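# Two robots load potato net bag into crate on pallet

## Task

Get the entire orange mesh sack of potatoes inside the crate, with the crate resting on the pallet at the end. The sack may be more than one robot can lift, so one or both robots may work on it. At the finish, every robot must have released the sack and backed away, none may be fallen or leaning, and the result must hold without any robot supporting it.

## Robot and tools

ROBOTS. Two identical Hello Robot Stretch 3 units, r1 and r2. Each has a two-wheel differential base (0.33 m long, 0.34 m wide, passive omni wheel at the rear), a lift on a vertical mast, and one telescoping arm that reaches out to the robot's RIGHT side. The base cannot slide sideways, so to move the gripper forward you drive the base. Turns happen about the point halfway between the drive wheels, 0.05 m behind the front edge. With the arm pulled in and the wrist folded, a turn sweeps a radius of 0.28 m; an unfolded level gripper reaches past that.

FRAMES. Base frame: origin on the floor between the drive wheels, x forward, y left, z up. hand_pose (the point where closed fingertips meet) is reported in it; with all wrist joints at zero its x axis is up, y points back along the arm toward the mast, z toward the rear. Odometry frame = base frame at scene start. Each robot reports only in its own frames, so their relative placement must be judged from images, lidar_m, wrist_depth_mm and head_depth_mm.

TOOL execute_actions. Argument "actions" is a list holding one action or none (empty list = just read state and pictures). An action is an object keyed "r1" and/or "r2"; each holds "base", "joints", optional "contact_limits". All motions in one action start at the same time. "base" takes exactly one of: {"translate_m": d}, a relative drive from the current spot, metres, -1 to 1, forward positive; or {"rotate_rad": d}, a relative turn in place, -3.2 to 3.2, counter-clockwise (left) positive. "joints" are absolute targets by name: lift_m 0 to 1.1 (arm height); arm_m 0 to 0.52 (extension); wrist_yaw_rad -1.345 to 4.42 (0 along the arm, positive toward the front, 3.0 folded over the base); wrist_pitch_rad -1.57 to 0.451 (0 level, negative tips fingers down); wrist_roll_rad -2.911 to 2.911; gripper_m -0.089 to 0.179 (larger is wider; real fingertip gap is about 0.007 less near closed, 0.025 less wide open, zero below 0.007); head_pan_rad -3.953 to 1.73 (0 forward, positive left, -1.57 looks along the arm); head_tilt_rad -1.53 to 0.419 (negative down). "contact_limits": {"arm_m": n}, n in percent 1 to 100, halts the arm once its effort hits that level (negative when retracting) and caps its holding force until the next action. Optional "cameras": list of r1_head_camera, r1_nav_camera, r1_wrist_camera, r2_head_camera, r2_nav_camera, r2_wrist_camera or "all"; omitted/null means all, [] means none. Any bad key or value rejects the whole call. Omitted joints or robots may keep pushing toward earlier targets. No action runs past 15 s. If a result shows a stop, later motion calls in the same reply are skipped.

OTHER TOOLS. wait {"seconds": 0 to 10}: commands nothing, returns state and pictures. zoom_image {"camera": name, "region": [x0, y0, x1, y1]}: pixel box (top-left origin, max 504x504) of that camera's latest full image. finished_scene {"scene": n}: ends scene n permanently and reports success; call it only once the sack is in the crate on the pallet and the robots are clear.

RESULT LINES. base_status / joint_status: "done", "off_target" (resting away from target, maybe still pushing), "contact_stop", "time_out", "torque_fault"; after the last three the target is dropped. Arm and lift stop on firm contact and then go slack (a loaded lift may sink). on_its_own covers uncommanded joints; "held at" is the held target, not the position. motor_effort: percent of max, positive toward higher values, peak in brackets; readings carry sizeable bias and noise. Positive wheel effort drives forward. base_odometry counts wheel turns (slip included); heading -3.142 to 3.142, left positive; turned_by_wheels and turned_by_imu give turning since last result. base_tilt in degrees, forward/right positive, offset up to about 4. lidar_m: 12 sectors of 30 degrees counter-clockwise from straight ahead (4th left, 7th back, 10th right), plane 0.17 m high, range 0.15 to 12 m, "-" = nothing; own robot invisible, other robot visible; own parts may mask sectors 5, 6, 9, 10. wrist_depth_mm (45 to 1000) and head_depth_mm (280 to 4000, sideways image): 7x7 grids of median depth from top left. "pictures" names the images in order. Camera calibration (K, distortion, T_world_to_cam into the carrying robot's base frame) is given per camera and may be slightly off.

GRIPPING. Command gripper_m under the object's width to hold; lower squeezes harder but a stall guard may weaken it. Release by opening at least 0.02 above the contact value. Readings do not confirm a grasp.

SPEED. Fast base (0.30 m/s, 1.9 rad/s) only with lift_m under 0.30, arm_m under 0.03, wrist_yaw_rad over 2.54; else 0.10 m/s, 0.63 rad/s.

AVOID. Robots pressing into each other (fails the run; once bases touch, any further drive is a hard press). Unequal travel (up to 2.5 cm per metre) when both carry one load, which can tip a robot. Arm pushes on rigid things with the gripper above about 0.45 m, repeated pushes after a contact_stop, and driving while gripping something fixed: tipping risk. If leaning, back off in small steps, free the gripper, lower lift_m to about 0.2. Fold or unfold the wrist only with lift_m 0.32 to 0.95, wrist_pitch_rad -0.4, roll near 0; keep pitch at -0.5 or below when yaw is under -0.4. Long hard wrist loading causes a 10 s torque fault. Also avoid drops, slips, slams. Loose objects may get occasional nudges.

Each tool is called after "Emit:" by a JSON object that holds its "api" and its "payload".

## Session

Emit:
{"api": "execute_actions", "payload": {"actions": [{"r1":{"joints":{"head_tilt_rad":-0.6}},"r2":{"joints":{"head_tilt_rad":-0.6}}}]}}

Scene clock: 0.90 s.
r1.base_odometry: x=+0.000 y=+0.000 heading=+0.000 (m, m, rad; r1's odometry frame)
r1.turned_by_wheels: +0.000 (rad since the last result)
r1.turned_by_imu: +0.000 (rad since the last result)
r1.base_tilt: forward=+0.1 right=+0.3 (deg)
r1.lidar_m: 1.52 1.72 2.85 4.51 3.81 3.20 2.12 1.38 1.16 1.16 1.31 1.52
r1.head_depth_mm: 1247 1365 1499 1659 1791 1537 1295 / 1269 1384 1516 1697 1839 1544 1289 / 1292 1405 1547 1709 1874 1559 1284 / 1297 1416 1571 1767 1870 1552 1289 / 1318 1441 1596 1787 1918 1565 1292 / 1331 1467 1627 1821 1946 1571 1304 / 1358 1484 1644 1852 1968 1569 1306
r1.base_status: not commanded
r1.joint_positions: lift_m=+0.370 arm_m=+0.000 wrist_yaw_rad=+2.955 wrist_pitch_rad=-0.619 wrist_roll_rad=+0.007 gripper_m=+0.037 head_pan_rad=+0.009 head_tilt_rad=-0.592
r1.joint_status: all done
r1.motor_effort: left_wheel=+0(0) right_wheel=+0(0) lift_m=+35(34) arm_m=+0(0) wrist_yaw_rad=+0(0) wrist_pitch_rad=+4(4) wrist_roll_rad=+0(1) gripper_m=+0(0) head_pan_rad=+0(0) head_tilt_rad=-3(23) (%)
r1.hand_pose: x=+0.0149 y=+0.0460 z=+0.3402 quat_wxyz=(+0.278, +0.693, +0.151, +0.648) (m; r1's base frame)
r1.wrist_depth_mm: - - - - - - - / 833 - 996 - - - - / 717 - 801 857 943 - - / 617 - 681 725 771 825 885 / 531 554 597 621 654 691 730 / 491 - - 548 576 594 622 / - - - 474 511 522 544
r2.base_odometry: x=+0.000 y=+0.000 heading=+0.000 (m, m, rad; r2's odometry frame)
r2.turned_by_wheels: +0.000 (rad since the last result)
r2.turned_by_imu: +0.000 (rad since the last result)
r2.base_tilt: forward=-0.3 right=+0.0 (deg)
r2.lidar_m: 1.42 1.10 1.09 1.16 1.02 1.00 1.07 1.56 2.07 3.94 4.71 3.25
r2.head_depth_mm: 3762 - 3287 2285 1762 1409 1189 / 2686 3180 3232 2285 1754 1424 1190 / 2180 2434 2739 2324 1769 1428 1199 / 1777 1955 2193 2251 1761 1417 1198 / 1525 1652 1801 1980 1789 1441 1207 / 1332 1427 1536 1671 1752 1453 1213 / 1171 1243 1337 1435 1535 1458 1216
r2.base_status: not commanded
r2.joint_positions: lift_m=+0.502 arm_m=+0.003 wrist_yaw_rad=+2.908 wrist_pitch_rad=-0.597 wrist_roll_rad=-0.004 gripper_m=+0.037 head_pan_rad=-0.013 head_tilt_rad=-0.592
r2.joint_status: all done
r2.motor_effort: left_wheel=-1(1) right_wheel=+0(0) lift_m=+28(28) arm_m=+0(0) wrist_yaw_rad=+1(1) wrist_pitch_rad=+4(4) wrist_roll_rad=+1(1) gripper_m=+0(0) head_pan_rad=+2(1) head_tilt_rad=-3(29) (%)
r2.hand_pose: x=+0.0247 y=+0.0453 z=+0.4771 quat_wxyz=(+0.285, +0.694, +0.129, +0.649) (m; r2's base frame)
r2.wrist_depth_mm: 785 - - - - 937 821 / 841 - - - - - 932 / 863 - - - 922 892 852 / 858 894 869 829 796 771 744 / 789 764 757 718 701 681 661 / 687 677 654 655 594 603 590 / 621 607 - - 553 538 531
pictures: r1_head_camera (sideways: a quarter turn clockwise sets it upright), r1_nav_camera (sideways: a quarter turn counterclockwise sets it upright), r1_wrist_camera, r2_head_camera (sideways: a quarter turn clockwise sets it upright), r2_nav_camera (sideways: a quarter turn counterclockwise sets it upright), r2_wrist_camera
camera_calibration (this result's frames):
r1_head_camera: T_world_to_cam=[[-0.493787, 0.0425775, -0.86854, 1.15264], [0.0550294, 0.998329, 0.0176544, -0.021096], [0.86784, -0.0390777, -0.495304, 0.597228], [0, 0, 0, 1]] pos_world=[0.05202, -0.0046774, 1.29729]
r1_nav_camera: T_world_to_cam=[[0.618708, -0.0476428, 0.784175, -0.983002], [-0.00117185, -0.998214, -0.0597222, 0.12836], [0.78562, 0.0360317, -0.61766, 0.748771], [0, 0, 0, 1]] pos_world=[0.020093, 0.0543179, 1.241]
r1_wrist_camera: T_world_to_cam=[[0.978791, -0.148193, 0.141448, -0.0718511], [-0.00473972, -0.706649, -0.707548, 0.315082], [0.204808, 0.691871, -0.692364, 0.361962], [0, 0, 0, 1]] pos_world=[-0.00231228, -0.038427, 0.483708]
r2_head_camera: T_world_to_cam=[[-0.554661, 0.0701208, -0.829117, 1.09996], [0.0639677, 0.997087, 0.0415335, -0.055265], [0.829614, -0.0299996, -0.557531, 0.680702], [0, 0, 0, 1]] pos_world=[0.0489226, -0.00160546, 1.29381]
r2_nav_camera: T_world_to_cam=[[0.518037, -0.0336125, 0.854698, -1.06342], [-0.0458752, -0.998881, -0.0114776, 0.0633185], [0.854127, -0.0332636, -0.518999, 0.633204], [0, 0, 0, 1]] pos_world=[0.0129585, 0.0485661, 1.23826]
r2_wrist_camera: T_world_to_cam=[[0.959811, -0.268836, -0.0805631, 0.0385446], [-0.245891, -0.667176, -0.703146, 0.401836], [0.135281, 0.694696, -0.706467, 0.468904], [0, 0, 0, 1]] pos_world=[-0.00162159, -0.0472882, 0.61692]
Images, in order (width x height): r1_head_camera 896x504, r1_nav_camera 672x504, r1_wrist_camera 644x364, r2_head_camera 896x504, r2_nav_camera 672x504, r2_wrist_camera 644x364.

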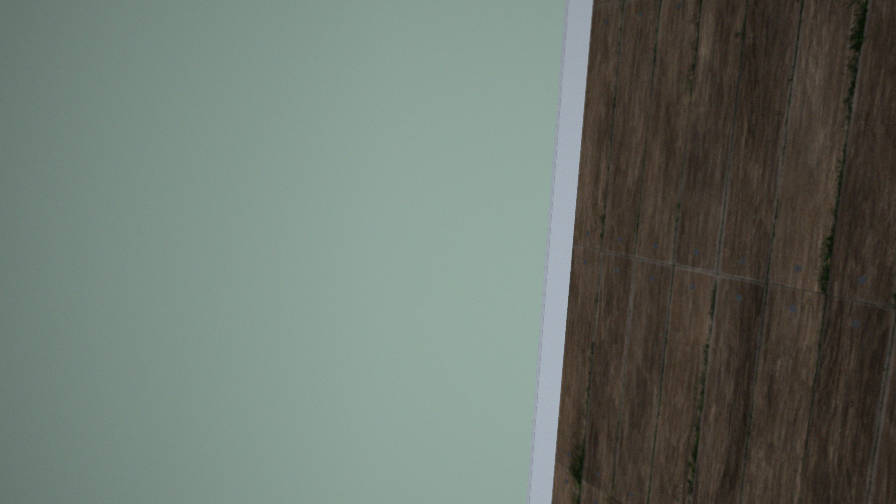

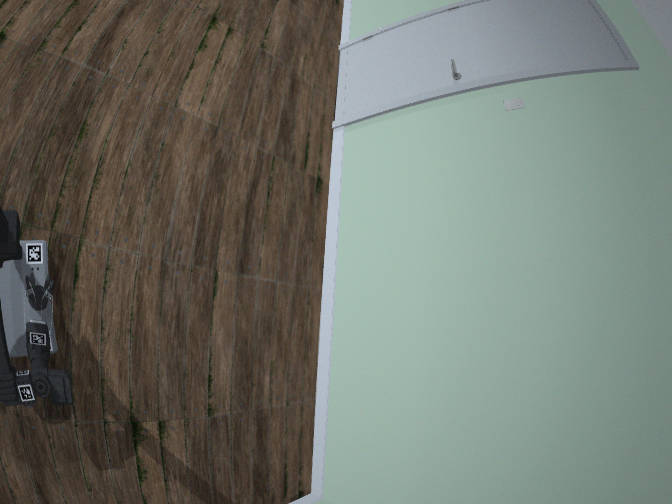

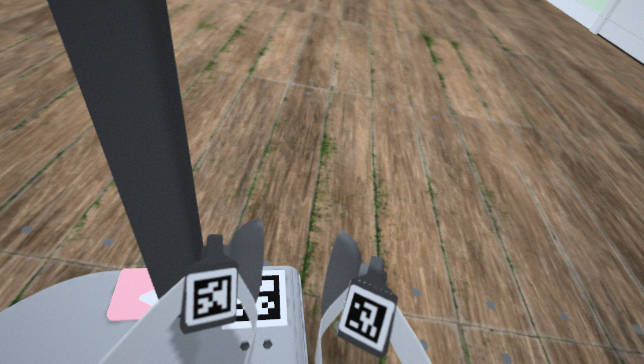

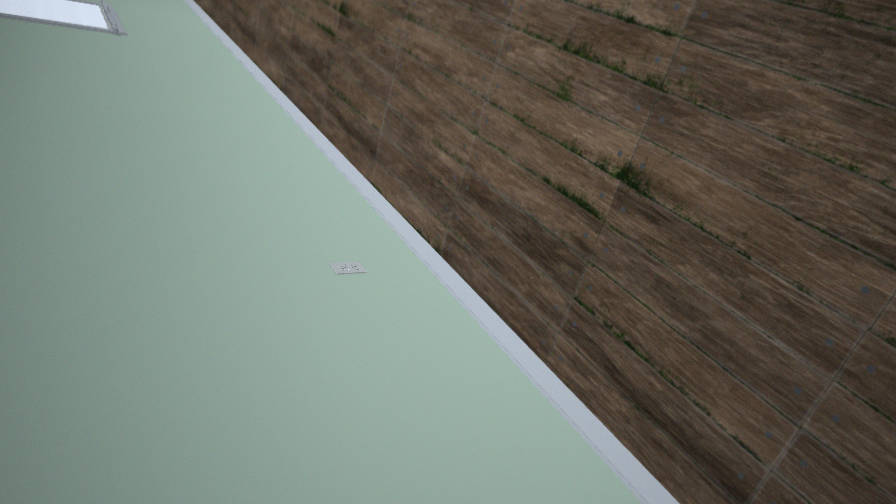

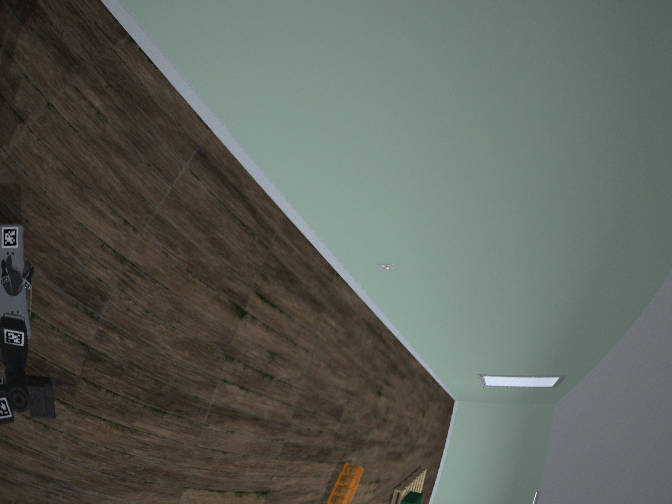

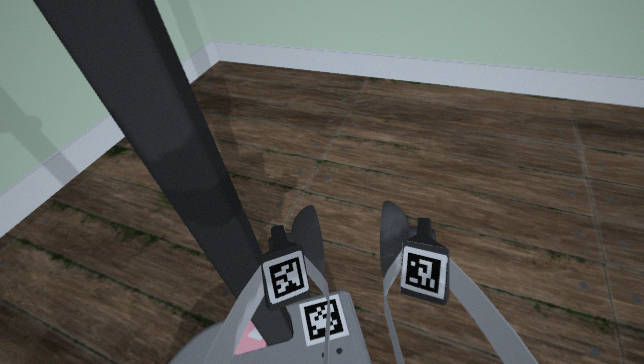

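Objects are to r2's right. Look.

Emit:
{"api": "execute_actions", "payload": {"actions": [{"r1":{"joints":{"head_pan_rad":1.6,"head_tilt_rad":-0.4}},"r2":{"joints":{"head_pan_rad":-1.2,"head_tilt_rad":-0.4}}}], "cameras": ["r1_nav_camera","r2_nav_camera","r2_head_camera"]}}

Scene clock: 4.67 s.
r1.base_odometry: x=+0.000 y=+0.000 heading=+0.000 (m, m, rad; r1's odometry frame)
r1.turned_by_wheels: +0.000 (rad since the last result)
r1.turned_by_imu: +0.000 (rad since the last result)
r1.base_tilt: forward=+0.2 right=+0.4 (deg)
r1.lidar_m: 1.52 1.72 2.84 4.51 3.81 3.19 2.12 1.38 1.16 1.16 1.31 1.52
r1.head_depth_mm: - - - 3789 2460 1841 1470 / - - - 3795 2453 1855 1464 / - - - 3862 2494 1870 1489 / - - - 3910 2521 1860 1475 / - - - 3909 2558 1875 1487 / - - - - 2566 1877 1494 / - - - 3972 2550 1890 1502
r1.base_status: not commanded
r1.joint_positions: lift_m=+0.370 arm_m=+0.000 wrist_yaw_rad=+2.955 wrist_pitch_rad=-0.619 wrist_roll_rad=+0.007 gripper_m=+0.037 head_pan_rad=+1.593 head_tilt_rad=-0.409
r1.joint_status: all done
r1.motor_effort: left_wheel=+0(1) right_wheel=+0(0) lift_m=+34(35) arm_m=+0(0) wrist_yaw_rad=-1(0) wrist_pitch_rad=+4(4) wrist_roll_rad=-1(0) gripper_m=+0(0) head_pan_rad=+4(45) head_tilt_rad=+2(15) (%)
r1.hand_pose: x=+0.0149 y=+0.0460 z=+0.3402 quat_wxyz=(+0.278, +0.693, +0.151, +0.648) (m; r1's base frame)
r1.wrist_depth_mm: - - - - - - - / 836 - 997 - - - - / 714 - 818 860 932 - - / 610 - 686 723 771 821 889 / 542 548 599 619 655 693 745 / 492 - - 548 575 597 632 / - - - 473 504 528 547
r2.base_odometry: x=+0.000 y=+0.000 heading=+0.000 (m, m, rad; r2's odometry frame)
r2.turned_by_wheels: +0.000 (rad since the last result)
r2.turned_by_imu: +0.001 (rad since the last result)
r2.base_tilt: forward=-0.3 right=-0.1 (deg)
r2.lidar_m: 1.42 1.11 1.08 1.15 1.02 1.00 1.07 1.56 2.07 3.95 4.70 3.26
r2.head_depth_mm: 3750 - - 3134 2175 1641 1318 / - - - 3270 2187 1650 1327 / - - - 3291 2203 1657 1337 / - - - 3290 2222 1662 1334 / - - - 3323 2232 1684 1344 / - - - 3459 2274 1702 1355 / - - - 3487 2285 1713 1361
r2.base_status: not commanded
r2.joint_positions: lift_m=+0.502 arm_m=+0.003 wrist_yaw_rad=+2.908 wrist_pitch_rad=-0.597 wrist_roll_rad=-0.004 gripper_m=+0.037 head_pan_rad=-1.193 head_tilt_rad=-0.409
r2.joint_status: all done
r2.motor_effort: left_wheel=-1(2) right_wheel=+0(0) lift_m=+28(28) arm_m=+0(0) wrist_yaw_rad=+0(0) wrist_pitch_rad=+4(3) wrist_roll_rad=+0(1) gripper_m=-1(0) head_pan_rad=-2(35) head_tilt_rad=+4(20) (%)
r2.hand_pose: x=+0.0247 y=+0.0453 z=+0.4771 quat_wxyz=(+0.285, +0.694, +0.129, +0.649) (m; r2's base frame)
r2.wrist_depth_mm: 757 - - - - 908 839 / 827 - - - - - 915 / 841 - - - 945 914 866 / 878 933 871 820 828 774 754 / 784 753 745 737 723 673 653 / 695 699 655 643 595 607 589 / 615 601 - - 563 534 524
pictures: r1_nav_camera (sideways: a quarter turn counterclockwise sets it upright), r2_head_camera (sideways: a quarter turn clockwise sets it upright), r2_nav_camera (sideways: a quarter turn counterclockwise sets it upright)
camera_calibration (this result's frames):
r1_nav_camera: T_world_to_cam=[[0.0429096, 0.465966, 0.883762, -1.10934], [0.997901, 0.0229481, -0.0605509, 0.123358], [-0.0484954, 0.884505, -0.464003, 0.553945], [0, 0, 0, 1]] pos_world=[-0.0486344, 0.0241169, 1.24489]
r2_head_camera: T_world_to_cam=[[-0.0872053, 0.390474, -0.916474, 1.21105], [0.943191, 0.32844, 0.0501881, -0.0719065], [0.320604, -0.860033, -0.396933, 0.47484], [0, 0, 0, 1]] pos_world=[0.0211959, -0.0408887, 1.30199]
r2_nav_camera: T_world_to_cam=[[0.105522, -0.33895, 0.934868, -1.16549], [-0.940092, -0.340479, -0.0173341, 0.0764013], [0.324178, -0.877033, -0.354572, 0.422475], [0, 0, 0, 1]] pos_world=[0.0578515, 0.00149501, 1.2407]
Images, in order (width x height): r1_nav_camera 672x504, r2_head_camera 896x504, r2_nav_camera 672x504.

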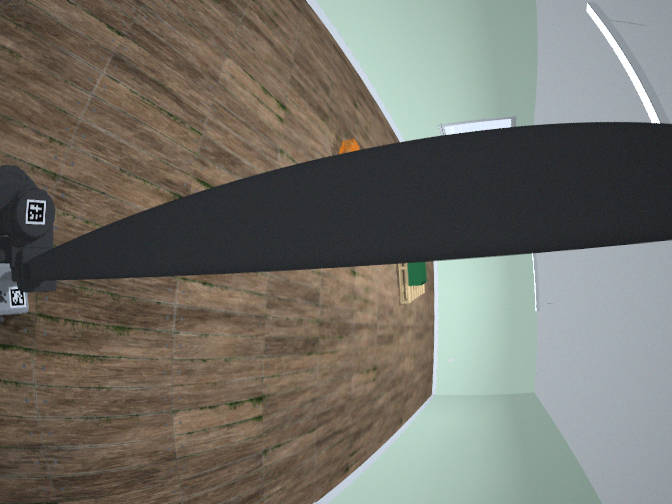

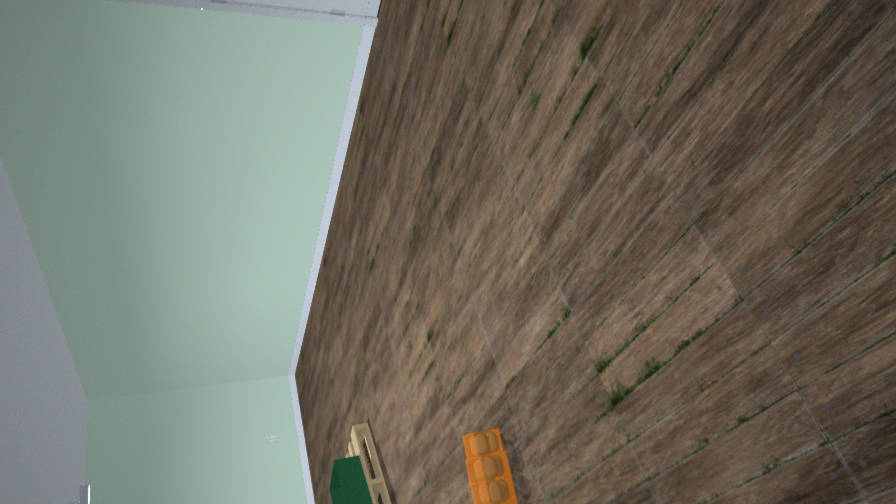

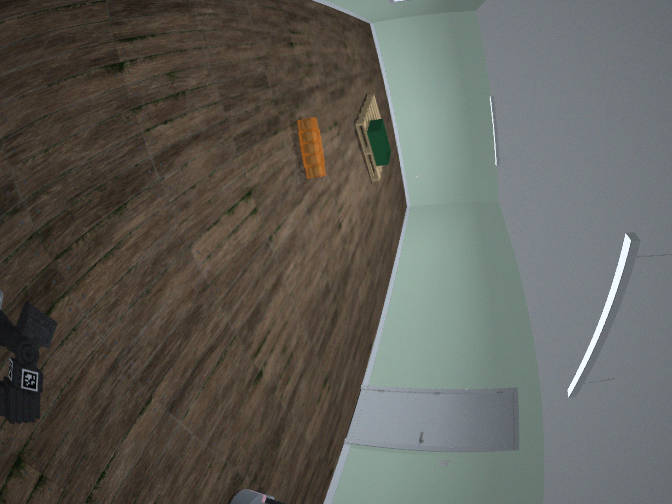

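Emit:
{"api": "execute_actions", "payload": {"actions": [{"r1":{"base":{"rotate_rad":1.97},"joints":{"lift_m":0.26,"head_pan_rad":0,"head_tilt_rad":-0.5,"wrist_yaw_rad":3.0}},"r2":{"base":{"rotate_rad":-0.85},"joints":{"head_pan_rad":0,"head_tilt_rad":-0.5,"wrist_pitch_rad":-0.4,"wrist_yaw_rad":3.0}}}], "cameras": []}}

Emit:
{"api": "execute_actions", "payload": {"actions": [{"r1":{"base":{"translate_m":1.0}},"r2":{"base":{"translate_m":1.0},"joints":{"lift_m":0.26}}}], "cameras": ["r1_head_camera","r2_head_camera"]}}

Scene clock: 15.77 s.
r1.base_odometry: x=+0.000 y=+0.000 heading=+1.970 (m, m, rad; r1's odometry frame)
r1.turned_by_wheels: +1.970 (rad since the last result)
r1.turned_by_imu: +1.973 (rad since the last result)
r1.base_tilt: forward=-0.1 right=+0.2 (deg)
r1.lidar_m: 4.17 3.26 2.12 1.51 1.18 1.16 1.24 1.55 1.52 1.62 2.38 4.51
r1.head_depth_mm: - - - 3108 2185 1684 1370 / - - - 3106 2199 1686 1385 / - - - 3107 2196 1702 1377 / - - - 3114 2221 1701 1381 / - - - 3143 2194 1716 1392 / - - - 3197 2225 1719 1391 / 3839 3895 - 3180 2253 1731 1393
r1.base_status: done
r1.joint_positions: lift_m=+0.260 arm_m=+0.000 wrist_yaw_rad=+2.998 wrist_pitch_rad=-0.620 wrist_roll_rad=+0.007 gripper_m=+0.037 head_pan_rad=+0.007 head_tilt_rad=-0.494
r1.joint_status: all done
r1.motor_effort: left_wheel=-2(8) right_wheel=+1(10) lift_m=+22(27) arm_m=-1(0) wrist_yaw_rad=+4(4) wrist_pitch_rad=+4(4) wrist_roll_rad=+0(0) gripper_m=+0(0) head_pan_rad=-3(42) head_tilt_rad=-2(9) (%)
r1.hand_pose: x=+0.0067 y=+0.0471 z=+0.2305 quat_wxyz=(+0.265, +0.689, +0.166, +0.654) (m; r1's base frame)
r1.wrist_depth_mm: 808 - - - - - - / 669 - 768 834 921 - - / 546 563 628 663 718 774 852 / 483 506 539 559 599 631 685 / - - - 493 505 532 559 / - - - - 442 459 480 / - - - - 392 402 421
r2.base_odometry: x=+0.000 y=+0.000 heading=-0.850 (m, m, rad; r2's odometry frame)
r2.turned_by_wheels: -0.850 (rad since the last result)
r2.turned_by_imu: -0.862 (rad since the last result)
r2.base_tilt: forward=-0.3 right=-0.1 (deg)
r2.lidar_m: 4.67 2.12 1.24 1.09 1.09 1.15 1.01 1.00 1.17 2.07 2.08 4.33
r2.head_depth_mm: - - - 2662 1940 1526 1253 / - - - 2716 1957 1527 1263 / - - - 2745 1970 1539 1255 / - - - 2744 1973 1539 1273 / - - - 2804 2004 1554 1268 / - - - 2829 2021 1562 1276 / - - - 2871 2023 1576 1288
r2.base_status: done
r2.joint_positions: lift_m=+0.502 arm_m=+0.003 wrist_yaw_rad=+2.997 wrist_pitch_rad=-0.419 wrist_roll_rad=-0.004 gripper_m=+0.037 head_pan_rad=-0.007 head_tilt_rad=-0.494
r2.joint_status: all done
r2.motor_effort: left_wheel=+0(8) right_wheel=-1(4) lift_m=+28(28) arm_m=+0(0) wrist_yaw_rad=+4(5) wrist_pitch_rad=+6(5) wrist_roll_rad=+1(1) gripper_m=+0(0) head_pan_rad=+4(38) head_tilt_rad=-3(11) (%)
r2.hand_pose: x=+0.0112 y=+0.0742 z=+0.5147 quat_wxyz=(+0.197, +0.699, +0.097, +0.681) (m; r2's base frame)
r2.wrist_depth_mm: 822 - 956 - - - - / 868 881 - - - - - / 922 - - - - - - / - - - - - 948 897 / 973 912 - 866 861 808 764 / 797 774 756 705 677 706 654 / 699 669 651 637 621 603 589
pictures: none
No camera images: the call's "cameras" was empty. Leave "cameras" out to get every camera's image.

Scene clock: 22.10 s.
r1.base_odometry: x=-0.389 y=+0.921 heading=+1.970 (m, m, rad; r1's odometry frame)
r1.turned_by_wheels: +0.000 (rad since the last result)
r1.turned_by_imu: +0.008 (rad since the last result)
r1.base_tilt: forward=+0.1 right=+0.2 (deg)
r1.lidar_m: 3.41 2.68 1.29 2.53 2.00 1.97 2.11 2.13 2.10 2.23 3.31 3.61
r1.head_depth_mm: - - - 3109 2197 1679 1378 / - - - 3153 2184 1686 1380 / - - - 3141 2117 1675 1380 / - - - 3119 2198 1693 1385 / 3892 - - 3150 2250 1700 1392 / 3407 3635 3758 3164 2215 1715 1392 / 3053 3164 3407 3168 2234 1717 1388
r1.base_status: done
r1.joint_positions: lift_m=+0.260 arm_m=+0.000 wrist_yaw_rad=+2.998 wrist_pitch_rad=-0.620 wrist_roll_rad=+0.007 gripper_m=+0.037 head_pan_rad=+0.007 head_tilt_rad=-0.495
r1.joint_status: not commanded
r1.motor_effort: left_wheel=-2(8) right_wheel=+1(9) lift_m=+23(23) arm_m=-1(0) wrist_yaw_rad=+1(3) wrist_pitch_rad=+4(4) wrist_roll_rad=+0(0) gripper_m=+0(0) head_pan_rad=-3(3) head_tilt_rad=-2(2) (%)
r1.hand_pose: x=+0.0066 y=+0.0471 z=+0.2305 quat_wxyz=(+0.264, +0.689, +0.166, +0.654) (m; r1's base frame)
r1.wrist_depth_mm: 803 - 977 - - - - / 656 - 767 831 910 - - / 549 562 626 663 713 772 852 / 480 498 536 559 592 626 683 / - - - 492 505 530 565 / - - - - 440 456 479 / - - - - 393 402 419
r2.base_odometry: x=+0.660 y=-0.751 heading=-0.850 (m, m, rad; r2's odometry frame)
r2.turned_by_wheels: +0.000 (rad since the last result)
r2.turned_by_imu: +0.008 (rad since the last result)
r2.base_tilt: forward=-0.3 right=-0.1 (deg)
r2.lidar_m: 3.71 2.55 1.51 1.33 1.33 1.56 1.98 1.98 2.32 1.25 1.31 4.08
r2.head_depth_mm: - - - 2687 1932 1512 1252 / - - - 2700 1962 1532 1253 / - - - 2732 1974 1541 1265 / - - 3992 2753 1982 1546 1275 / - - 3915 2805 2004 1551 1272 / - - - 2823 2014 1564 1271 / - - - 2862 2015 1572 1282
r2.base_status: done
r2.joint_positions: lift_m=+0.261 arm_m=+0.003 wrist_yaw_rad=+2.998 wrist_pitch_rad=-0.418 wrist_roll_rad=-0.004 gripper_m=+0.037 head_pan_rad=-0.007 head_tilt_rad=-0.495
r2.joint_status: all done
r2.motor_effort: left_wheel=-1(13) right_wheel=+0(4) lift_m=+15(23) arm_m=+0(0) wrist_yaw_rad=+2(4) wrist_pitch_rad=+5(6) wrist_roll_rad=+1(1) gripper_m=-1(0) head_pan_rad=+3(3) head_tilt_rad=-2(3) (%)
r2.hand_pose: x=+0.0109 y=+0.0744 z=+0.2732 quat_wxyz=(+0.196, +0.699, +0.097, +0.681) (m; r2's base frame)
r2.wrist_depth_mm: - - - - - - - / - - - - - - 936 / - 962 865 853 783 747 724 / 762 713 681 661 628 615 587 / 612 579 557 557 544 498 490 / 489 499 - - - 432 421 / 433 - - - 386 378 372
pictures: r1_head_camera (sideways: a quarter turn clockwise sets it upright), r2_head_camera (sideways: a quarter turn clockwise sets it upright)
camera_calibration (this result's frames):
r1_head_camera: T_world_to_cam=[[-0.406971, 0.0441255, -0.912375, 1.20929], [0.0549193, 0.998208, 0.0237796, -0.0290722], [0.911789, -0.0404294, -0.408665, 0.484221], [0, 0, 0, 1]] pos_world=[0.0522342, -0.0047636, 1.3019]
r2_head_camera: T_world_to_cam=[[-0.471836, 0.066368, -0.879185, 1.16475], [0.0539871, 0.997467, 0.0463234, -0.0614455], [0.880032, -0.0256076, -0.474224, 0.572003], [0, 0, 0, 1]] pos_world=[0.0495078, -0.00136467, 1.29813]
Images, in order (width x height): r1_head_camera 896x504, r2_head_camera 896x504.

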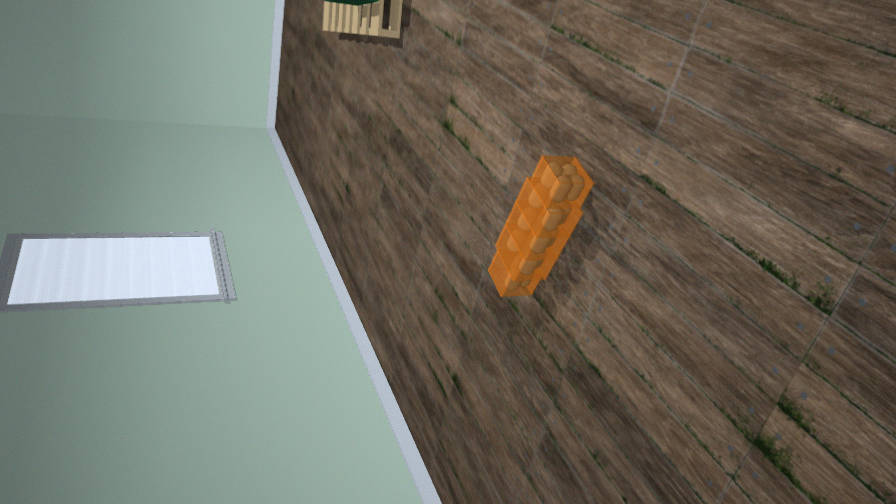

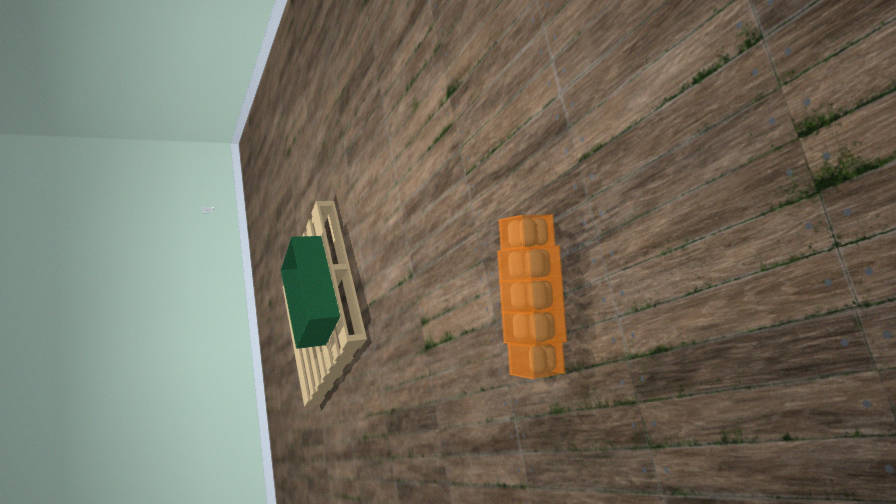

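Emit:
{"api": "execute_actions", "payload": {"actions": [{"r1":{"base":{"rotate_rad":-0.462}},"r2":{"base":{"rotate_rad":0.47}}}], "cameras": []}}

Emit:
{"api": "execute_actions", "payload": {"actions": [{"r1":{"base":{"translate_m":1.0}},"r2":{"base":{"translate_m":1.0}}}], "cameras": []}}

Emit:
{"api": "execute_actions", "payload": {"actions": [{"r1":{"base":{"translate_m":0.536}},"r2":{"base":{"translate_m":0.94}}}], "cameras": []}}

Emit:
{"api": "execute_actions", "payload": {"actions": [{"r1":{"base":{"rotate_rad":2.83},"joints":{"head_pan_rad":-1.57,"head_tilt_rad":-0.9,"lift_m":0.6}},"r2":{"base":{"rotate_rad":-0.47},"joints":{"head_pan_rad":-1.57,"head_tilt_rad":-0.9,"lift_m":0.6}}}], "cameras": ["r1_head_camera","r2_head_camera"]}}

Scene clock: 42.93 s.
r1.base_odometry: x=-0.389 y=+0.921 heading=+1.508 (m, m, rad; r1's odometry frame)
r1.turned_by_wheels: -0.462 (rad since the last result)
r1.turned_by_imu: -0.463 (rad since the last result)
r1.base_tilt: forward=+0.2 right=+0.3 (deg)
r1.lidar_m: 3.62 3.25 2.66 1.29 2.43 1.98 1.97 2.16 2.12 2.10 2.29 3.60
r1.head_depth_mm: - - - 3080 2188 1676 1378 / - - - 3098 2185 1707 1368 / - - - 3042 2176 1688 1385 / - - - 3152 2189 1704 1383 / - - - 3168 2260 1722 1392 / - - - 3201 2221 1710 1389 / - - - 3236 2121 1723 1394
r1.base_status: done
r1.joint_positions: lift_m=+0.260 arm_m=+0.000 wrist_yaw_rad=+2.998 wrist_pitch_rad=-0.620 wrist_roll_rad=+0.007 gripper_m=+0.037 head_pan_rad=+0.007 head_tilt_rad=-0.495
r1.joint_status: not commanded
r1.motor_effort: left_wheel=+1(10) right_wheel=-1(5) lift_m=+23(22) arm_m=+0(1) wrist_yaw_rad=+2(2) wrist_pitch_rad=+4(4) wrist_roll_rad=+0(0) gripper_m=+0(0) head_pan_rad=-2(3) head_tilt_rad=-3(2) (%)
r1.hand_pose: x=+0.0066 y=+0.0471 z=+0.2305 quat_wxyz=(+0.265, +0.689, +0.166, +0.654) (m; r1's base frame)
r1.wrist_depth_mm: 805 - 988 - - - - / 662 - 777 828 913 - - / 551 561 627 669 713 773 850 / 484 499 537 558 596 630 677 / - - - 492 499 531 566 / - - - - 442 459 485 / - - - - 392 405 421
r2.base_odometry: x=+0.660 y=-0.751 heading=-0.380 (m, m, rad; r2's odometry frame)
r2.turned_by_wheels: +0.470 (rad since the last result)
r2.turned_by_imu: +0.476 (rad since the last result)
r2.base_tilt: forward=-0.2 right=+0.0 (deg)
r2.lidar_m: 2.81 1.57 1.33 1.32 1.51 1.98 1.98 2.25 1.20 1.30 3.96 3.70
r2.head_depth_mm: - - 3678 2648 1934 1521 1252 / - - - 2723 1949 1514 1255 / - - - 2690 1956 1541 1259 / - - - 2789 1980 1550 1271 / - - - 2798 2007 1553 1272 / 3176 3293 3347 2837 2010 1565 1275 / 2466 2511 2550 2580 2028 1579 1284
r2.base_status: done
r2.joint_positions: lift_m=+0.261 arm_m=+0.003 wrist_yaw_rad=+2.998 wrist_pitch_rad=-0.418 wrist_roll_rad=-0.004 gripper_m=+0.037 head_pan_rad=-0.007 head_tilt_rad=-0.495
r2.joint_status: not commanded
r2.motor_effort: left_wheel=-3(14) right_wheel=+1(7) lift_m=+16(15) arm_m=+0(0) wrist_yaw_rad=+4(2) wrist_pitch_rad=+6(6) wrist_roll_rad=+1(1) gripper_m=-1(0) head_pan_rad=+2(3) head_tilt_rad=-2(2) (%)
r2.hand_pose: x=+0.0109 y=+0.0744 z=+0.2732 quat_wxyz=(+0.196, +0.699, +0.097, +0.681) (m; r2's base frame)
r2.wrist_depth_mm: - - - - - - - / - - - - - - 977 / - 955 876 833 798 761 725 / 741 725 680 633 627 619 582 / 602 573 550 550 531 504 496 / 496 496 - - - 432 423 / 436 - - - 378 377 368
pictures: none
No camera images: the call's "cameras" was empty. Leave "cameras" out to get every camera's image.

Scene clock: 47.97 s.
r1.base_odometry: x=-0.326 y=+1.919 heading=+1.508 (m, m, rad; r1's odometry frame)
r1.turned_by_wheels: +0.000 (rad since the last result)
r1.turned_by_imu: +0.008 (rad since the last result)
r1.base_tilt: forward=+0.1 right=+0.2 (deg)
r1.lidar_m: 2.62 3.05 2.49 1.36 2.73 2.97 2.95 2.78 2.26 2.25 2.50 3.96
r1.head_depth_mm: - - - 3050 2174 1682 1381 / - - - 2977 2192 1683 1369 / - - - 2933 2206 1714 1369 / - - - 2861 2206 1696 1381 / - - - 2921 2225 1708 1397 / - - - 3170 2226 1707 1386 / - - - 3189 2247 1719 1391
r1.base_status: done
r1.joint_positions: lift_m=+0.260 arm_m=+0.000 wrist_yaw_rad=+2.998 wrist_pitch_rad=-0.620 wrist_roll_rad=+0.007 gripper_m=+0.037 head_pan_rad=+0.007 head_tilt_rad=-0.495
r1.joint_status: not commanded
r1.motor_effort: left_wheel=+0(12) right_wheel=+0(5) lift_m=+23(23) arm_m=-1(1) wrist_yaw_rad=+2(1) wrist_pitch_rad=+4(4) wrist_roll_rad=+0(1) gripper_m=+0(0) head_pan_rad=-3(3) head_tilt_rad=-2(2) (%)
r1.hand_pose: x=+0.0066 y=+0.0471 z=+0.2305 quat_wxyz=(+0.264, +0.689, +0.166, +0.654) (m; r1's base frame)
r1.wrist_depth_mm: 801 - - - - - - / 663 - 771 832 922 - 916 / 551 560 630 670 721 775 773 / 476 495 535 557 592 634 680 / - - - 495 503 536 562 / - - - - 440 454 482 / - - - - 389 403 421
r2.base_odometry: x=+1.589 y=-1.122 heading=-0.380 (m, m, rad; r2's odometry frame)
r2.turned_by_wheels: +0.000 (rad since the last result)
r2.turned_by_imu: +0.008 (rad since the last result)
r2.base_tilt: forward=-0.3 right=+0.0 (deg)
r2.lidar_m: 2.28 1.28 1.09 1.09 1.25 2.12 2.95 3.39 1.27 1.37 4.24 2.78
r2.head_depth_mm: - - - 2655 1946 1517 1245 / - - - 2694 1964 1522 1251 / - - - 2719 1974 1530 1265 / - - - 2741 1972 1542 1271 / 3535 3612 3727 2802 2000 1557 1270 / 2522 2590 2654 2557 1994 1560 1285 / 1982 2028 2091 2096 1961 1581 1279
r2.base_status: done
r2.joint_positions: lift_m=+0.261 arm_m=+0.003 wrist_yaw_rad=+2.998 wrist_pitch_rad=-0.418 wrist_roll_rad=-0.004 gripper_m=+0.037 head_pan_rad=-0.007 head_tilt_rad=-0.495
r2.joint_status: not commanded
r2.motor_effort: left_wheel=-3(10) right_wheel=+1(6) lift_m=+16(16) arm_m=+0(0) wrist_yaw_rad=+3(2) wrist_pitch_rad=+6(6) wrist_roll_rad=+1(1) gripper_m=-1(1) head_pan_rad=+2(4) head_tilt_rad=-2(2) (%)
r2.hand_pose: x=+0.0109 y=+0.0744 z=+0.2732 quat_wxyz=(+0.196, +0.699, +0.097, +0.681) (m; r2's base frame)
r2.wrist_depth_mm: - - - - - 918 890 / - - - - - - 939 / - 944 878 834 775 766 736 / 749 714 667 656 634 614 578 / 610 592 544 550 533 504 494 / 502 507 - - - 433 419 / 439 - - - 383 376 367
pictures: none
No camera images: the call's "cameras" was empty. Leave "cameras" out to get every camera's image.

Scene clock: 52.73 s.
r1.base_odometry: x=-0.292 y=+2.454 heading=+1.508 (m, m, rad; r1's odometry frame)
r1.turned_by_wheels: +0.000 (rad since the last result)
r1.turned_by_imu: +0.004 (rad since the last result)
r1.base_tilt: forward=+0.2 right=+0.4 (deg)
r1.lidar_m: 2.08 2.91 1.53 2.38 2.64 3.48 3.45 2.89 2.35 2.33 2.61 4.10
r1.head_depth_mm: - - - 3118 2180 1688 1365 / - - - 2914 2198 1688 1371 / - - - 2443 2202 1702 1371 / - - - 2737 2228 1684 1380 / - - - 2813 2215 1699 1394 / - - - 3181 2232 1716 1384 / - - - 3211 2256 1711 1386
r1.base_status: done
r1.joint_positions: lift_m=+0.260 arm_m=+0.000 wrist_yaw_rad=+2.998 wrist_pitch_rad=-0.620 wrist_roll_rad=+0.007 gripper_m=+0.037 head_pan_rad=+0.007 head_tilt_rad=-0.495
r1.joint_status: not commanded
r1.motor_effort: left_wheel=+0(10) right_wheel=+0(6) lift_m=+23(22) arm_m=-1(1) wrist_yaw_rad=+1(2) wrist_pitch_rad=+4(4) wrist_roll_rad=+0(0) gripper_m=+0(0) head_pan_rad=-2(3) head_tilt_rad=-2(1) (%)
r1.hand_pose: x=+0.0066 y=+0.0471 z=+0.2305 quat_wxyz=(+0.264, +0.689, +0.166, +0.654) (m; r1's base frame)
r1.wrist_depth_mm: 813 - - - - - - / 654 - 785 826 725 997 - / 545 565 628 669 662 772 849 / 482 500 531 557 590 636 671 / - - - 496 507 532 567 / - - - - 439 461 480 / - - - - 394 398 422
r2.base_odometry: x=+2.462 y=-1.471 heading=-0.380 (m, m, rad; r2's odometry frame)
r2.turned_by_wheels: +0.000 (rad since the last result)
r2.turned_by_imu: +0.008 (rad since the last result)
r2.base_tilt: forward=-0.4 right=-0.1 (deg)
r2.lidar_m: 1.79 1.02 0.87 0.87 0.99 1.70 3.87 4.45 1.46 3.93 2.06 2.15
r2.head_depth_mm: - - - 2674 1935 1526 1245 / - - - 2712 1953 1535 1250 / - - - 2710 1963 1532 1260 / - - - 2735 1985 1533 1268 / 2679 2823 2937 2642 1998 1561 1269 / 1965 2030 2062 2107 1946 1570 1275 / 1559 1591 1607 1654 1686 1550 1287
r2.base_status: done
r2.joint_positions: lift_m=+0.261 arm_m=+0.003 wrist_yaw_rad=+2.998 wrist_pitch_rad=-0.418 wrist_roll_rad=-0.004 gripper_m=+0.037 head_pan_rad=-0.007 head_tilt_rad=-0.495
r2.joint_status: not commanded
r2.motor_effort: left_wheel=-3(10) right_wheel=+1(6) lift_m=+16(15) arm_m=+0(0) wrist_yaw_rad=+3(2) wrist_pitch_rad=+6(5) wrist_roll_rad=+1(1) gripper_m=+0(1) head_pan_rad=+4(2) head_tilt_rad=-2(2) (%)
r2.hand_pose: x=+0.0109 y=+0.0744 z=+0.2732 quat_wxyz=(+0.196, +0.699, +0.097, +0.681) (m; r2's base frame)
r2.wrist_depth_mm: 901 - 816 789 786 751 710 / - - 889 884 845 791 784 / - 938 862 828 780 761 734 / 772 724 668 652 628 604 581 / 598 579 549 550 525 496 483 / 503 497 - - - 431 421 / 433 - - - 384 379 367
pictures: none
No camera images: the call's "cameras" was empty. Leave "cameras" out to get every camera's image.

Scene clock: 57.70 s.
r1.base_odometry: x=-0.292 y=+2.454 heading=-1.945 (m, m, rad; r1's odometry frame)
r1.turned_by_wheels: +2.830 (rad since the last result)
r1.turned_by_imu: +2.846 (rad since the last result)
r1.base_tilt: forward=+0.0 right=+0.2 (deg)
r1.lidar_m: 3.46 3.52 2.52 2.33 2.39 2.99 2.10 2.09 2.59 1.53 2.41 3.00
r1.head_depth_mm: 2362 2597 2134 1767 1500 1302 1161 / 2310 2541 2161 1767 1490 1291 - / 2244 2512 2143 1757 1462 1272 - / 1450 2465 1881 1753 1434 1243 - / 2050 2458 2003 1762 1489 1290 1133 / 2112 2419 2157 1758 1489 1291 1141 / 2084 2372 2144 1756 1479 1291 1141
r1.base_status: done
r1.joint_positions: lift_m=+0.600 arm_m=+0.000 wrist_yaw_rad=+2.998 wrist_pitch_rad=-0.621 wrist_roll_rad=+0.007 gripper_m=+0.037 head_pan_rad=-1.563 head_tilt_rad=-0.889
r1.joint_status: all done
r1.motor_effort: left_wheel=-3(8) right_wheel=+2(6) lift_m=+44(45) arm_m=-1(1) wrist_yaw_rad=+0(3) wrist_pitch_rad=+4(4) wrist_roll_rad=+0(0) gripper_m=+0(0) head_pan_rad=-3(45) head_tilt_rad=-4(21) (%)
r1.hand_pose: x=+0.0066 y=+0.0471 z=+0.5697 quat_wxyz=(+0.265, +0.689, +0.166, +0.654) (m; r1's base frame)
r1.wrist_depth_mm: - - - - - - - / - - - - - - - / - - - - - - - / 916 939 - - - - - / 799 818 890 922 964 - - / 715 738 - 793 846 887 932 / 645 670 691 706 753 779 811
r2.base_odometry: x=+2.462 y=-1.471 heading=-0.850 (m, m, rad; r2's odometry frame)
r2.turned_by_wheels: -0.470 (rad since the last result)
r2.turned_by_imu: -0.474 (rad since the last result)
r2.base_tilt: forward=-0.3 right=-0.1 (deg)
r2.lidar_m: 2.26 1.64 0.99 0.87 0.87 1.03 1.87 3.88 4.48 1.54 3.94 2.05
r2.head_depth_mm: 3367 2516 1985 1648 1409 1236 1093 / 3394 2520 2015 1657 1415 1282 - / 3364 2517 2015 1660 1413 1282 - / 3438 2520 1884 1622 1366 1283 - / 1408 2438 1824 1660 1395 1259 1097 / 3102 2537 2027 1673 1425 1242 1100 / 3184 2521 2034 1671 1425 1239 1098
r2.base_status: done
r2.joint_positions: lift_m=+0.599 arm_m=+0.003 wrist_yaw_rad=+2.998 wrist_pitch_rad=-0.418 wrist_roll_rad=-0.004 gripper_m=+0.037 head_pan_rad=-1.563 head_tilt_rad=-0.889
r2.joint_status: all done
r2.motor_effort: left_wheel=+0(12) right_wheel=-1(4) lift_m=+40(41) arm_m=+0(0) wrist_yaw_rad=+3(3) wrist_pitch_rad=+5(5) wrist_roll_rad=+1(1) gripper_m=+0(0) head_pan_rad=-2(37) head_tilt_rad=-4(24) (%)
r2.hand_pose: x=+0.0109 y=+0.0744 z=+0.6121 quat_wxyz=(+0.196, +0.699, +0.097, +0.681) (m; r2's base frame)
r2.wrist_depth_mm: 654 - 802 841 924 - - / 700 722 864 902 - - - / 752 807 958 - - - - / 826 874 - - - - - / 880 - - - - 943 899 / 913 888 872 805 782 800 751 / 791 768 758 732 711 696 661
pictures: r1_head_camera (sideways: a quarter turn clockwise sets it upright), r2_head_camera (sideways: a quarter turn clockwise sets it upright)
camera_calibration (this result's frames):
r1_head_camera: T_world_to_cam=[[0.0413142, 0.726246, -0.686192, 0.911674], [0.998286, -0.0585004, -0.00181046, -0.0015057], [-0.0414573, -0.684941, -0.727418, 0.904723], [0, 0, 0, 1]] pos_world=[0.00134545, -0.0425063, 1.28369]
r2_head_camera: T_world_to_cam=[[0.0569554, 0.774313, -0.630234, 0.837027], [0.998272, -0.0533246, 0.0247005, -0.0390366], [-0.0144811, -0.630552, -0.776012, 0.97003], [0, 0, 0, 1]] pos_world=[0.00534301, -0.0385484, 1.28124]
Images, in order (width x height): r1_head_camera 896x504, r2_head_camera 896x504.

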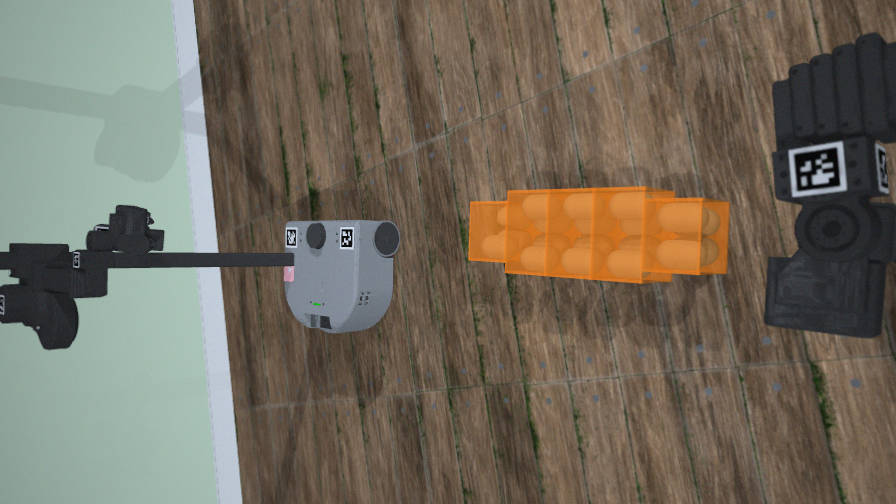

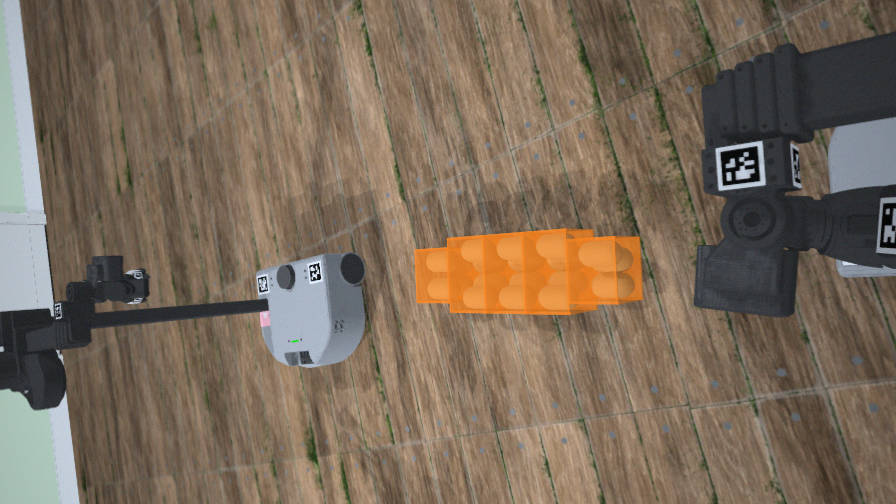

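Emit:
{"api": "execute_actions", "payload": {"actions": [{"r1":{"joints":{"wrist_pitch_rad":-0.4,"wrist_roll_rad":0}},"r2":{"joints":{"wrist_pitch_rad":-0.4,"wrist_roll_rad":0}}}], "cameras": []}}

Emit:
{"api": "execute_actions", "payload": {"actions": [{"r1":{"joints":{"wrist_yaw_rad":0,"gripper_m":0.179}},"r2":{"joints":{"wrist_yaw_rad":0,"gripper_m":0.179}}}], "cameras": []}}

Emit:
{"api": "execute_actions", "payload": {"actions": [{"r1":{"joints":{"wrist_pitch_rad":-0.9,"lift_m":0.4}},"r2":{"joints":{"wrist_pitch_rad":-0.9,"lift_m":0.4}}}], "cameras": ["r1_wrist_camera","r2_wrist_camera","r1_head_camera","r2_head_camera"]}}

Scene clock: 73.23 s.
r1.base_odometry: x=-0.292 y=+2.454 heading=-1.945 (m, m, rad; r1's odometry frame)
r1.turned_by_wheels: +0.000 (rad since the last result)
r1.turned_by_imu: +0.000 (rad since the last result)
r1.base_tilt: forward=+0.0 right=+0.2 (deg)
r1.lidar_m: 3.46 3.52 2.52 2.33 2.39 2.99 2.10 2.09 2.57 1.53 2.42 3.02
r1.head_depth_mm: 2363 2630 2143 1774 1498 1287 1166 / 2317 2564 2157 1761 1494 1294 - / 2276 2562 2149 1763 1469 1263 - / 1470 2450 1871 1763 1431 1248 - / 2072 2448 2016 1762 1494 1294 1138 / 2111 2409 2141 1771 1480 1284 1141 / 2082 2380 2129 1757 1483 1294 1137
r1.base_status: not commanded
r1.joint_positions: lift_m=+0.600 arm_m=+0.000 wrist_yaw_rad=+2.998 wrist_pitch_rad=-0.422 wrist_roll_rad=+0.005 gripper_m=+0.037 head_pan_rad=-1.563 head_tilt_rad=-0.889
r1.joint_status: all done
r1.motor_effort: left_wheel=-2(2) right_wheel=+2(1) lift_m=+44(43) arm_m=-1(1) wrist_yaw_rad=+1(1) wrist_pitch_rad=+6(6) wrist_roll_rad=-3(2) gripper_m=+0(0) head_pan_rad=-3(3) head_tilt_rad=-4(4) (%)
r1.hand_pose: x=+0.0108 y=+0.0762 z=+0.6113 quat_wxyz=(+0.198, +0.701, +0.098, +0.678) (m; r1's base frame)
r1.wrist_depth_mm: - - - - - - - / - - - - - - - / - - - - - - - / - - - - - - - / 969 999 - - - - - / 831 855 - 943 - - - / 721 753 774 804 876 902 945
r2.base_odometry: x=+2.462 y=-1.471 heading=-0.850 (m, m, rad; r2's odometry frame)
r2.turned_by_wheels: +0.000 (rad since the last result)
r2.turned_by_imu: +0.001 (rad since the last result)
r2.base_tilt: forward=-0.3 right=-0.1 (deg)
r2.lidar_m: 2.26 1.64 0.98 0.87 0.87 1.03 1.87 3.90 4.48 1.55 3.95 2.06
r2.head_depth_mm: 3395 2545 2003 1644 1405 1235 1095 / 3404 2543 1995 1660 1421 1278 - / 3416 2506 2001 1657 1419 1284 - / 3465 2553 1887 1617 1361 1289 - / 1397 2464 1831 1670 1393 1265 1094 / 3151 2535 2019 1660 1427 1247 1096 / 3193 2554 2019 1666 1428 1239 1100
r2.base_status: not commanded
r2.joint_positions: lift_m=+0.599 arm_m=+0.003 wrist_yaw_rad=+2.998 wrist_pitch_rad=-0.418 wrist_roll_rad=-0.004 gripper_m=+0.037 head_pan_rad=-1.563 head_tilt_rad=-0.889
r2.joint_status: all done
r2.motor_effort: left_wheel=+1(0) right_wheel=-1(1) lift_m=+40(40) arm_m=+0(0) wrist_yaw_rad=+2(3) wrist_pitch_rad=+6(6) wrist_roll_rad=+2(1) gripper_m=+0(0) head_pan_rad=-2(3) head_tilt_rad=-4(4) (%)
r2.hand_pose: x=+0.0109 y=+0.0744 z=+0.6121 quat_wxyz=(+0.196, +0.699, +0.097, +0.681) (m; r2's base frame)
r2.wrist_depth_mm: 665 - 788 839 901 - - / 713 751 850 904 - - - / 775 838 917 - - - - / 809 905 - - - - - / 873 - - - - 934 872 / 907 888 869 803 761 791 760 / 831 751 738 732 696 678 688
pictures: none
No camera images: the call's "cameras" was empty. Leave "cameras" out to get every camera's image.

Scene clock: 75.73 s.
r1.base_odometry: x=-0.292 y=+2.454 heading=-1.945 (m, m, rad; r1's odometry frame)
r1.turned_by_wheels: +0.000 (rad since the last result)
r1.turned_by_imu: +0.000 (rad since the last result)
r1.base_tilt: forward=+0.3 right=+0.3 (deg)
r1.lidar_m: 3.45 3.51 2.52 2.33 2.39 2.98 2.11 2.09 2.58 1.53 2.41 3.00
r1.head_depth_mm: 2362 2624 2142 1767 1496 1291 1166 / 2311 2541 2136 1752 1491 1297 - / 2277 2517 2165 1758 1462 1268 - / 1455 2393 1876 1769 1426 1270 1121 / 2049 2425 2003 1757 1488 1291 1143 / 2134 2425 2139 1757 1487 1283 1143 / 2073 2384 2134 1758 1483 1294 1145
r1.base_status: not commanded
r1.joint_positions: lift_m=+0.600 arm_m=+0.000 wrist_yaw_rad=+0.003 wrist_pitch_rad=-0.421 wrist_roll_rad=+0.003 gripper_m=+0.179 head_pan_rad=-1.563 head_tilt_rad=-0.889
r1.joint_status: all done
r1.motor_effort: left_wheel=-1(1) right_wheel=+2(2) lift_m=+44(43) arm_m=-1(1) wrist_yaw_rad=-4(5) wrist_pitch_rad=+6(6) wrist_roll_rad=-2(3) gripper_m=+0(95) head_pan_rad=-3(3) head_tilt_rad=-3(3) (%)
r1.hand_pose: x=-0.0209 y=-0.3693 z=+0.6115 quat_wxyz=(+0.691, +0.149, -0.692, -0.147) (m; r1's base frame)
r1.wrist_depth_mm: - - - - - - - / - - - - - - - / - - - - - - - / - - - - - - - / 999 - - - - - - / - 864 913 858 - - - / 707 744 785 737 869 - 997
r2.base_odometry: x=+2.462 y=-1.471 heading=-0.850 (m, m, rad; r2's odometry frame)
r2.turned_by_wheels: +0.000 (rad since the last result)
r2.turned_by_imu: +0.000 (rad since the last result)
r2.base_tilt: forward=-0.3 right=-0.2 (deg)
r2.lidar_m: 2.26 1.64 0.99 0.87 0.87 1.03 1.87 3.87 4.47 1.54 3.94 2.06
r2.head_depth_mm: 3395 2508 1981 1653 1412 1232 1093 / 3369 2526 1988 1651 1409 1277 - / 3434 2523 2009 1662 1428 1283 - / 3412 2419 1893 1611 1368 1216 1111 / 1366 2391 1826 1658 1383 1232 1098 / 3116 2541 2024 1657 1418 1242 1095 / 3196 2569 2020 1662 1428 1241 1102
r2.base_status: not commanded
r2.joint_positions: lift_m=+0.599 arm_m=+0.003 wrist_yaw_rad=+0.004 wrist_pitch_rad=-0.418 wrist_roll_rad=-0.004 gripper_m=+0.179 head_pan_rad=-1.563 head_tilt_rad=-0.889
r2.joint_status: all done
r2.motor_effort: left_wheel=+0(0) right_wheel=-1(1) lift_m=+40(40) arm_m=+0(0) wrist_yaw_rad=-4(3) wrist_pitch_rad=+5(5) wrist_roll_rad=+2(2) gripper_m=+0(85) head_pan_rad=-2(2) head_tilt_rad=-5(4) (%)
r2.hand_pose: x=-0.0207 y=-0.3720 z=+0.6121 quat_wxyz=(+0.694, +0.148, -0.690, -0.145) (m; r2's base frame)
r2.wrist_depth_mm: - - - - - - - / - - - - - - - / - - - - - - - / - - - - - - - / - - - 926 941 914 906 / 923 - 855 766 822 782 - / 781 738 740 695 697 691 683
pictures: none
No camera images: the call's "cameras" was empty. Leave "cameras" out to get every camera's image.

Scene clock: 78.40 s.
r1.base_odometry: x=-0.292 y=+2.454 heading=-1.945 (m, m, rad; r1's odometry frame)
r1.turned_by_wheels: +0.000 (rad since the last result)
r1.turned_by_imu: +0.000 (rad since the last result)
r1.base_tilt: forward=+0.1 right=+0.3 (deg)
r1.lidar_m: 3.46 3.49 2.52 2.33 2.38 2.98 2.10 2.08 2.58 1.53 2.41 3.02
r1.head_depth_mm: 2349 2626 2146 1755 1491 1301 1144 / 2274 2568 2189 1765 1495 1297 1160 / 2267 2517 2131 1755 1466 1276 1179 / 2142 1615 1849 1763 1426 1244 1182 / 2142 2462 2012 1747 1483 1292 1148 / 2110 2427 2157 1755 1490 1292 1143 / 2080 2348 2123 1752 1492 1287 1141
r1.base_status: not commanded
r1.joint_positions: lift_m=+0.400 arm_m=+0.000 wrist_yaw_rad=+0.003 wrist_pitch_rad=-0.908 wrist_roll_rad=+0.003 gripper_m=+0.179 head_pan_rad=-1.563 head_tilt_rad=-0.889
r1.joint_status: all done
r1.motor_effort: left_wheel=-1(2) right_wheel=+2(2) lift_m=+22(35) arm_m=-1(1) wrist_yaw_rad=-3(4) wrist_pitch_rad=+2(6) wrist_roll_rad=-2(2) gripper_m=+0(0) head_pan_rad=-3(3) head_tilt_rad=-3(3) (%)
r1.hand_pose: x=-0.0212 y=-0.2839 z=+0.3222 quat_wxyz=(+0.635, +0.311, -0.636, -0.310) (m; r1's base frame)
r1.wrist_depth_mm: 673 703 737 745 783 880 946 / 607 627 662 632 705 779 823 / 553 576 597 577 639 695 727 / 504 526 552 542 593 619 640 / - 484 505 519 539 564 584 / - 451 466 480 498 525 538 / 407 418 434 450 462 - 497
r2.base_odometry: x=+2.462 y=-1.471 heading=-0.850 (m, m, rad; r2's odometry frame)
r2.turned_by_wheels: +0.000 (rad since the last result)
r2.turned_by_imu: +0.001 (rad since the last result)
r2.base_tilt: forward=-0.3 right=-0.1 (deg)
r2.lidar_m: 2.25 1.64 0.99 0.87 0.87 1.02 1.87 3.89 4.48 1.55 3.94 2.05
r2.head_depth_mm: 3409 2510 1977 1660 1416 1231 1094 / 3415 2532 2012 1650 1410 1232 1106 / 3408 2527 1990 1652 1413 1236 - / 3440 2518 1878 1607 1356 1256 1098 / 3238 2266 1836 1672 1397 1241 1095 / 3267 2460 2004 1671 1423 1242 1100 / 3231 2535 2021 1663 1430 1240 1096
r2.base_status: not commanded
r2.joint_positions: lift_m=+0.401 arm_m=+0.003 wrist_yaw_rad=+0.003 wrist_pitch_rad=-0.907 wrist_roll_rad=-0.004 gripper_m=+0.179 head_pan_rad=-1.563 head_tilt_rad=-0.889
r2.joint_status: all done
r2.motor_effort: left_wheel=+1(1) right_wheel=-1(1) lift_m=+16(33) arm_m=+0(0) wrist_yaw_rad=-3(4) wrist_pitch_rad=+2(5) wrist_roll_rad=+2(2) gripper_m=-1(0) head_pan_rad=-3(2) head_tilt_rad=-5(4) (%)
r2.hand_pose: x=-0.0211 y=-0.2866 z=+0.3226 quat_wxyz=(+0.638, +0.312, -0.633, -0.308) (m; r2's base frame)
r2.wrist_depth_mm: 783 766 723 590 679 647 625 / 707 670 644 545 604 597 578 / 625 602 590 567 575 557 534 / 578 562 545 525 517 506 490 / 531 521 509 496 479 469 464 / 496 - 470 459 449 438 - / 460 448 437 427 422 417 404
pictures: r1_head_camera (sideways: a quarter turn clockwise sets it upright), r1_wrist_camera, r2_head_camera (sideways: a quarter turn clockwise sets it upright), r2_wrist_camera
camera_calibration (this result's frames):
r1_head_camera: T_world_to_cam=[[0.0413139, 0.726246, -0.686192, 0.911674], [0.998286, -0.0585, -0.00181046, -0.00150571], [-0.0414571, -0.684941, -0.727418, 0.904723], [0, 0, 0, 1]] pos_world=[0.00134546, -0.0425063, 1.28369]
r1_wrist_camera: T_world_to_cam=[[-0.988557, -0.0802342, 0.127738, -0.100907], [-0.132335, 0.867727, -0.4791, 0.439726], [-0.0724015, -0.490522, -0.868416, 0.30037], [0, 0, 0, 1]] pos_world=[-0.0198144, -0.24232, 0.484408]
r2_head_camera: T_world_to_cam=[[0.0569555, 0.774313, -0.630234, 0.837027], [0.998272, -0.0533247, 0.0247005, -0.0390366], [-0.0144812, -0.630552, -0.776012, 0.97003], [0, 0, 0, 1]] pos_world=[0.00534301, -0.0385484, 1.28124]
r2_wrist_camera: T_world_to_cam=[[-0.996167, 0.0588371, -0.0647306, 0.0283455], [0.0819206, 0.886977, -0.454489, 0.432575], [0.0306737, -0.45805, -0.888397, 0.322663], [0, 0, 0, 1]] pos_world=[-0.0170972, -0.237556, 0.485088]
Images, in order (width x height): r1_head_camera 896x504, r1_wrist_camera 644x364, r2_head_camera 896x504, r2_wrist_camera 644x364.

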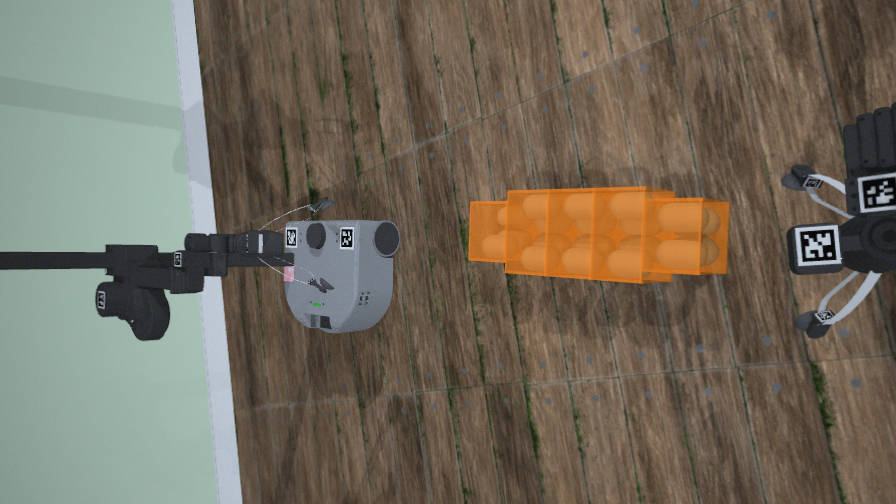

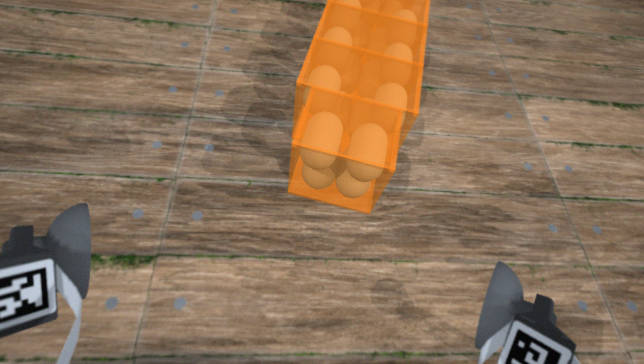

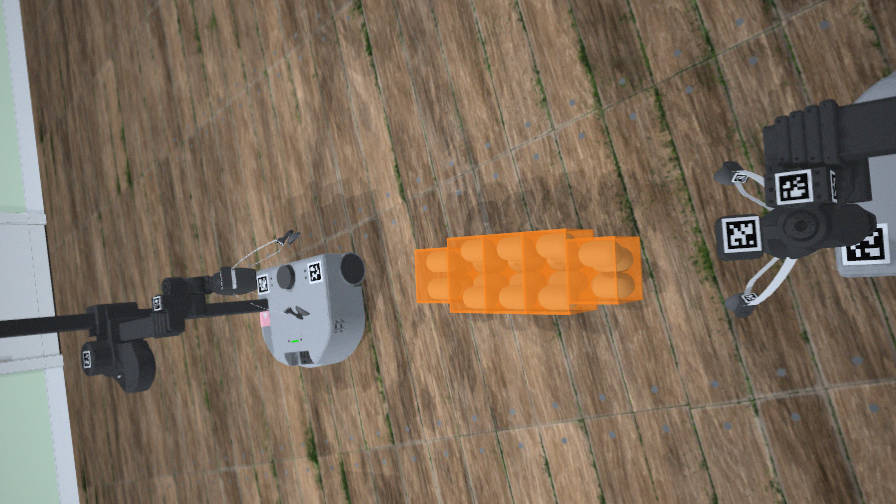

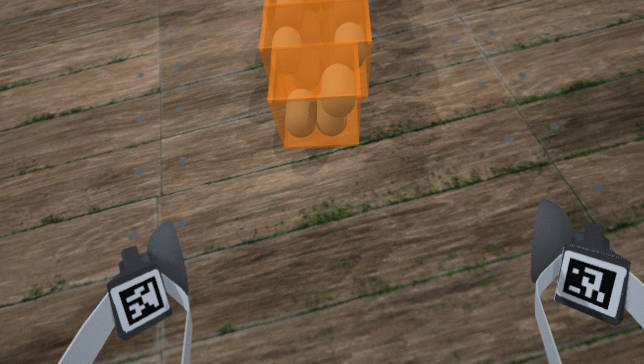

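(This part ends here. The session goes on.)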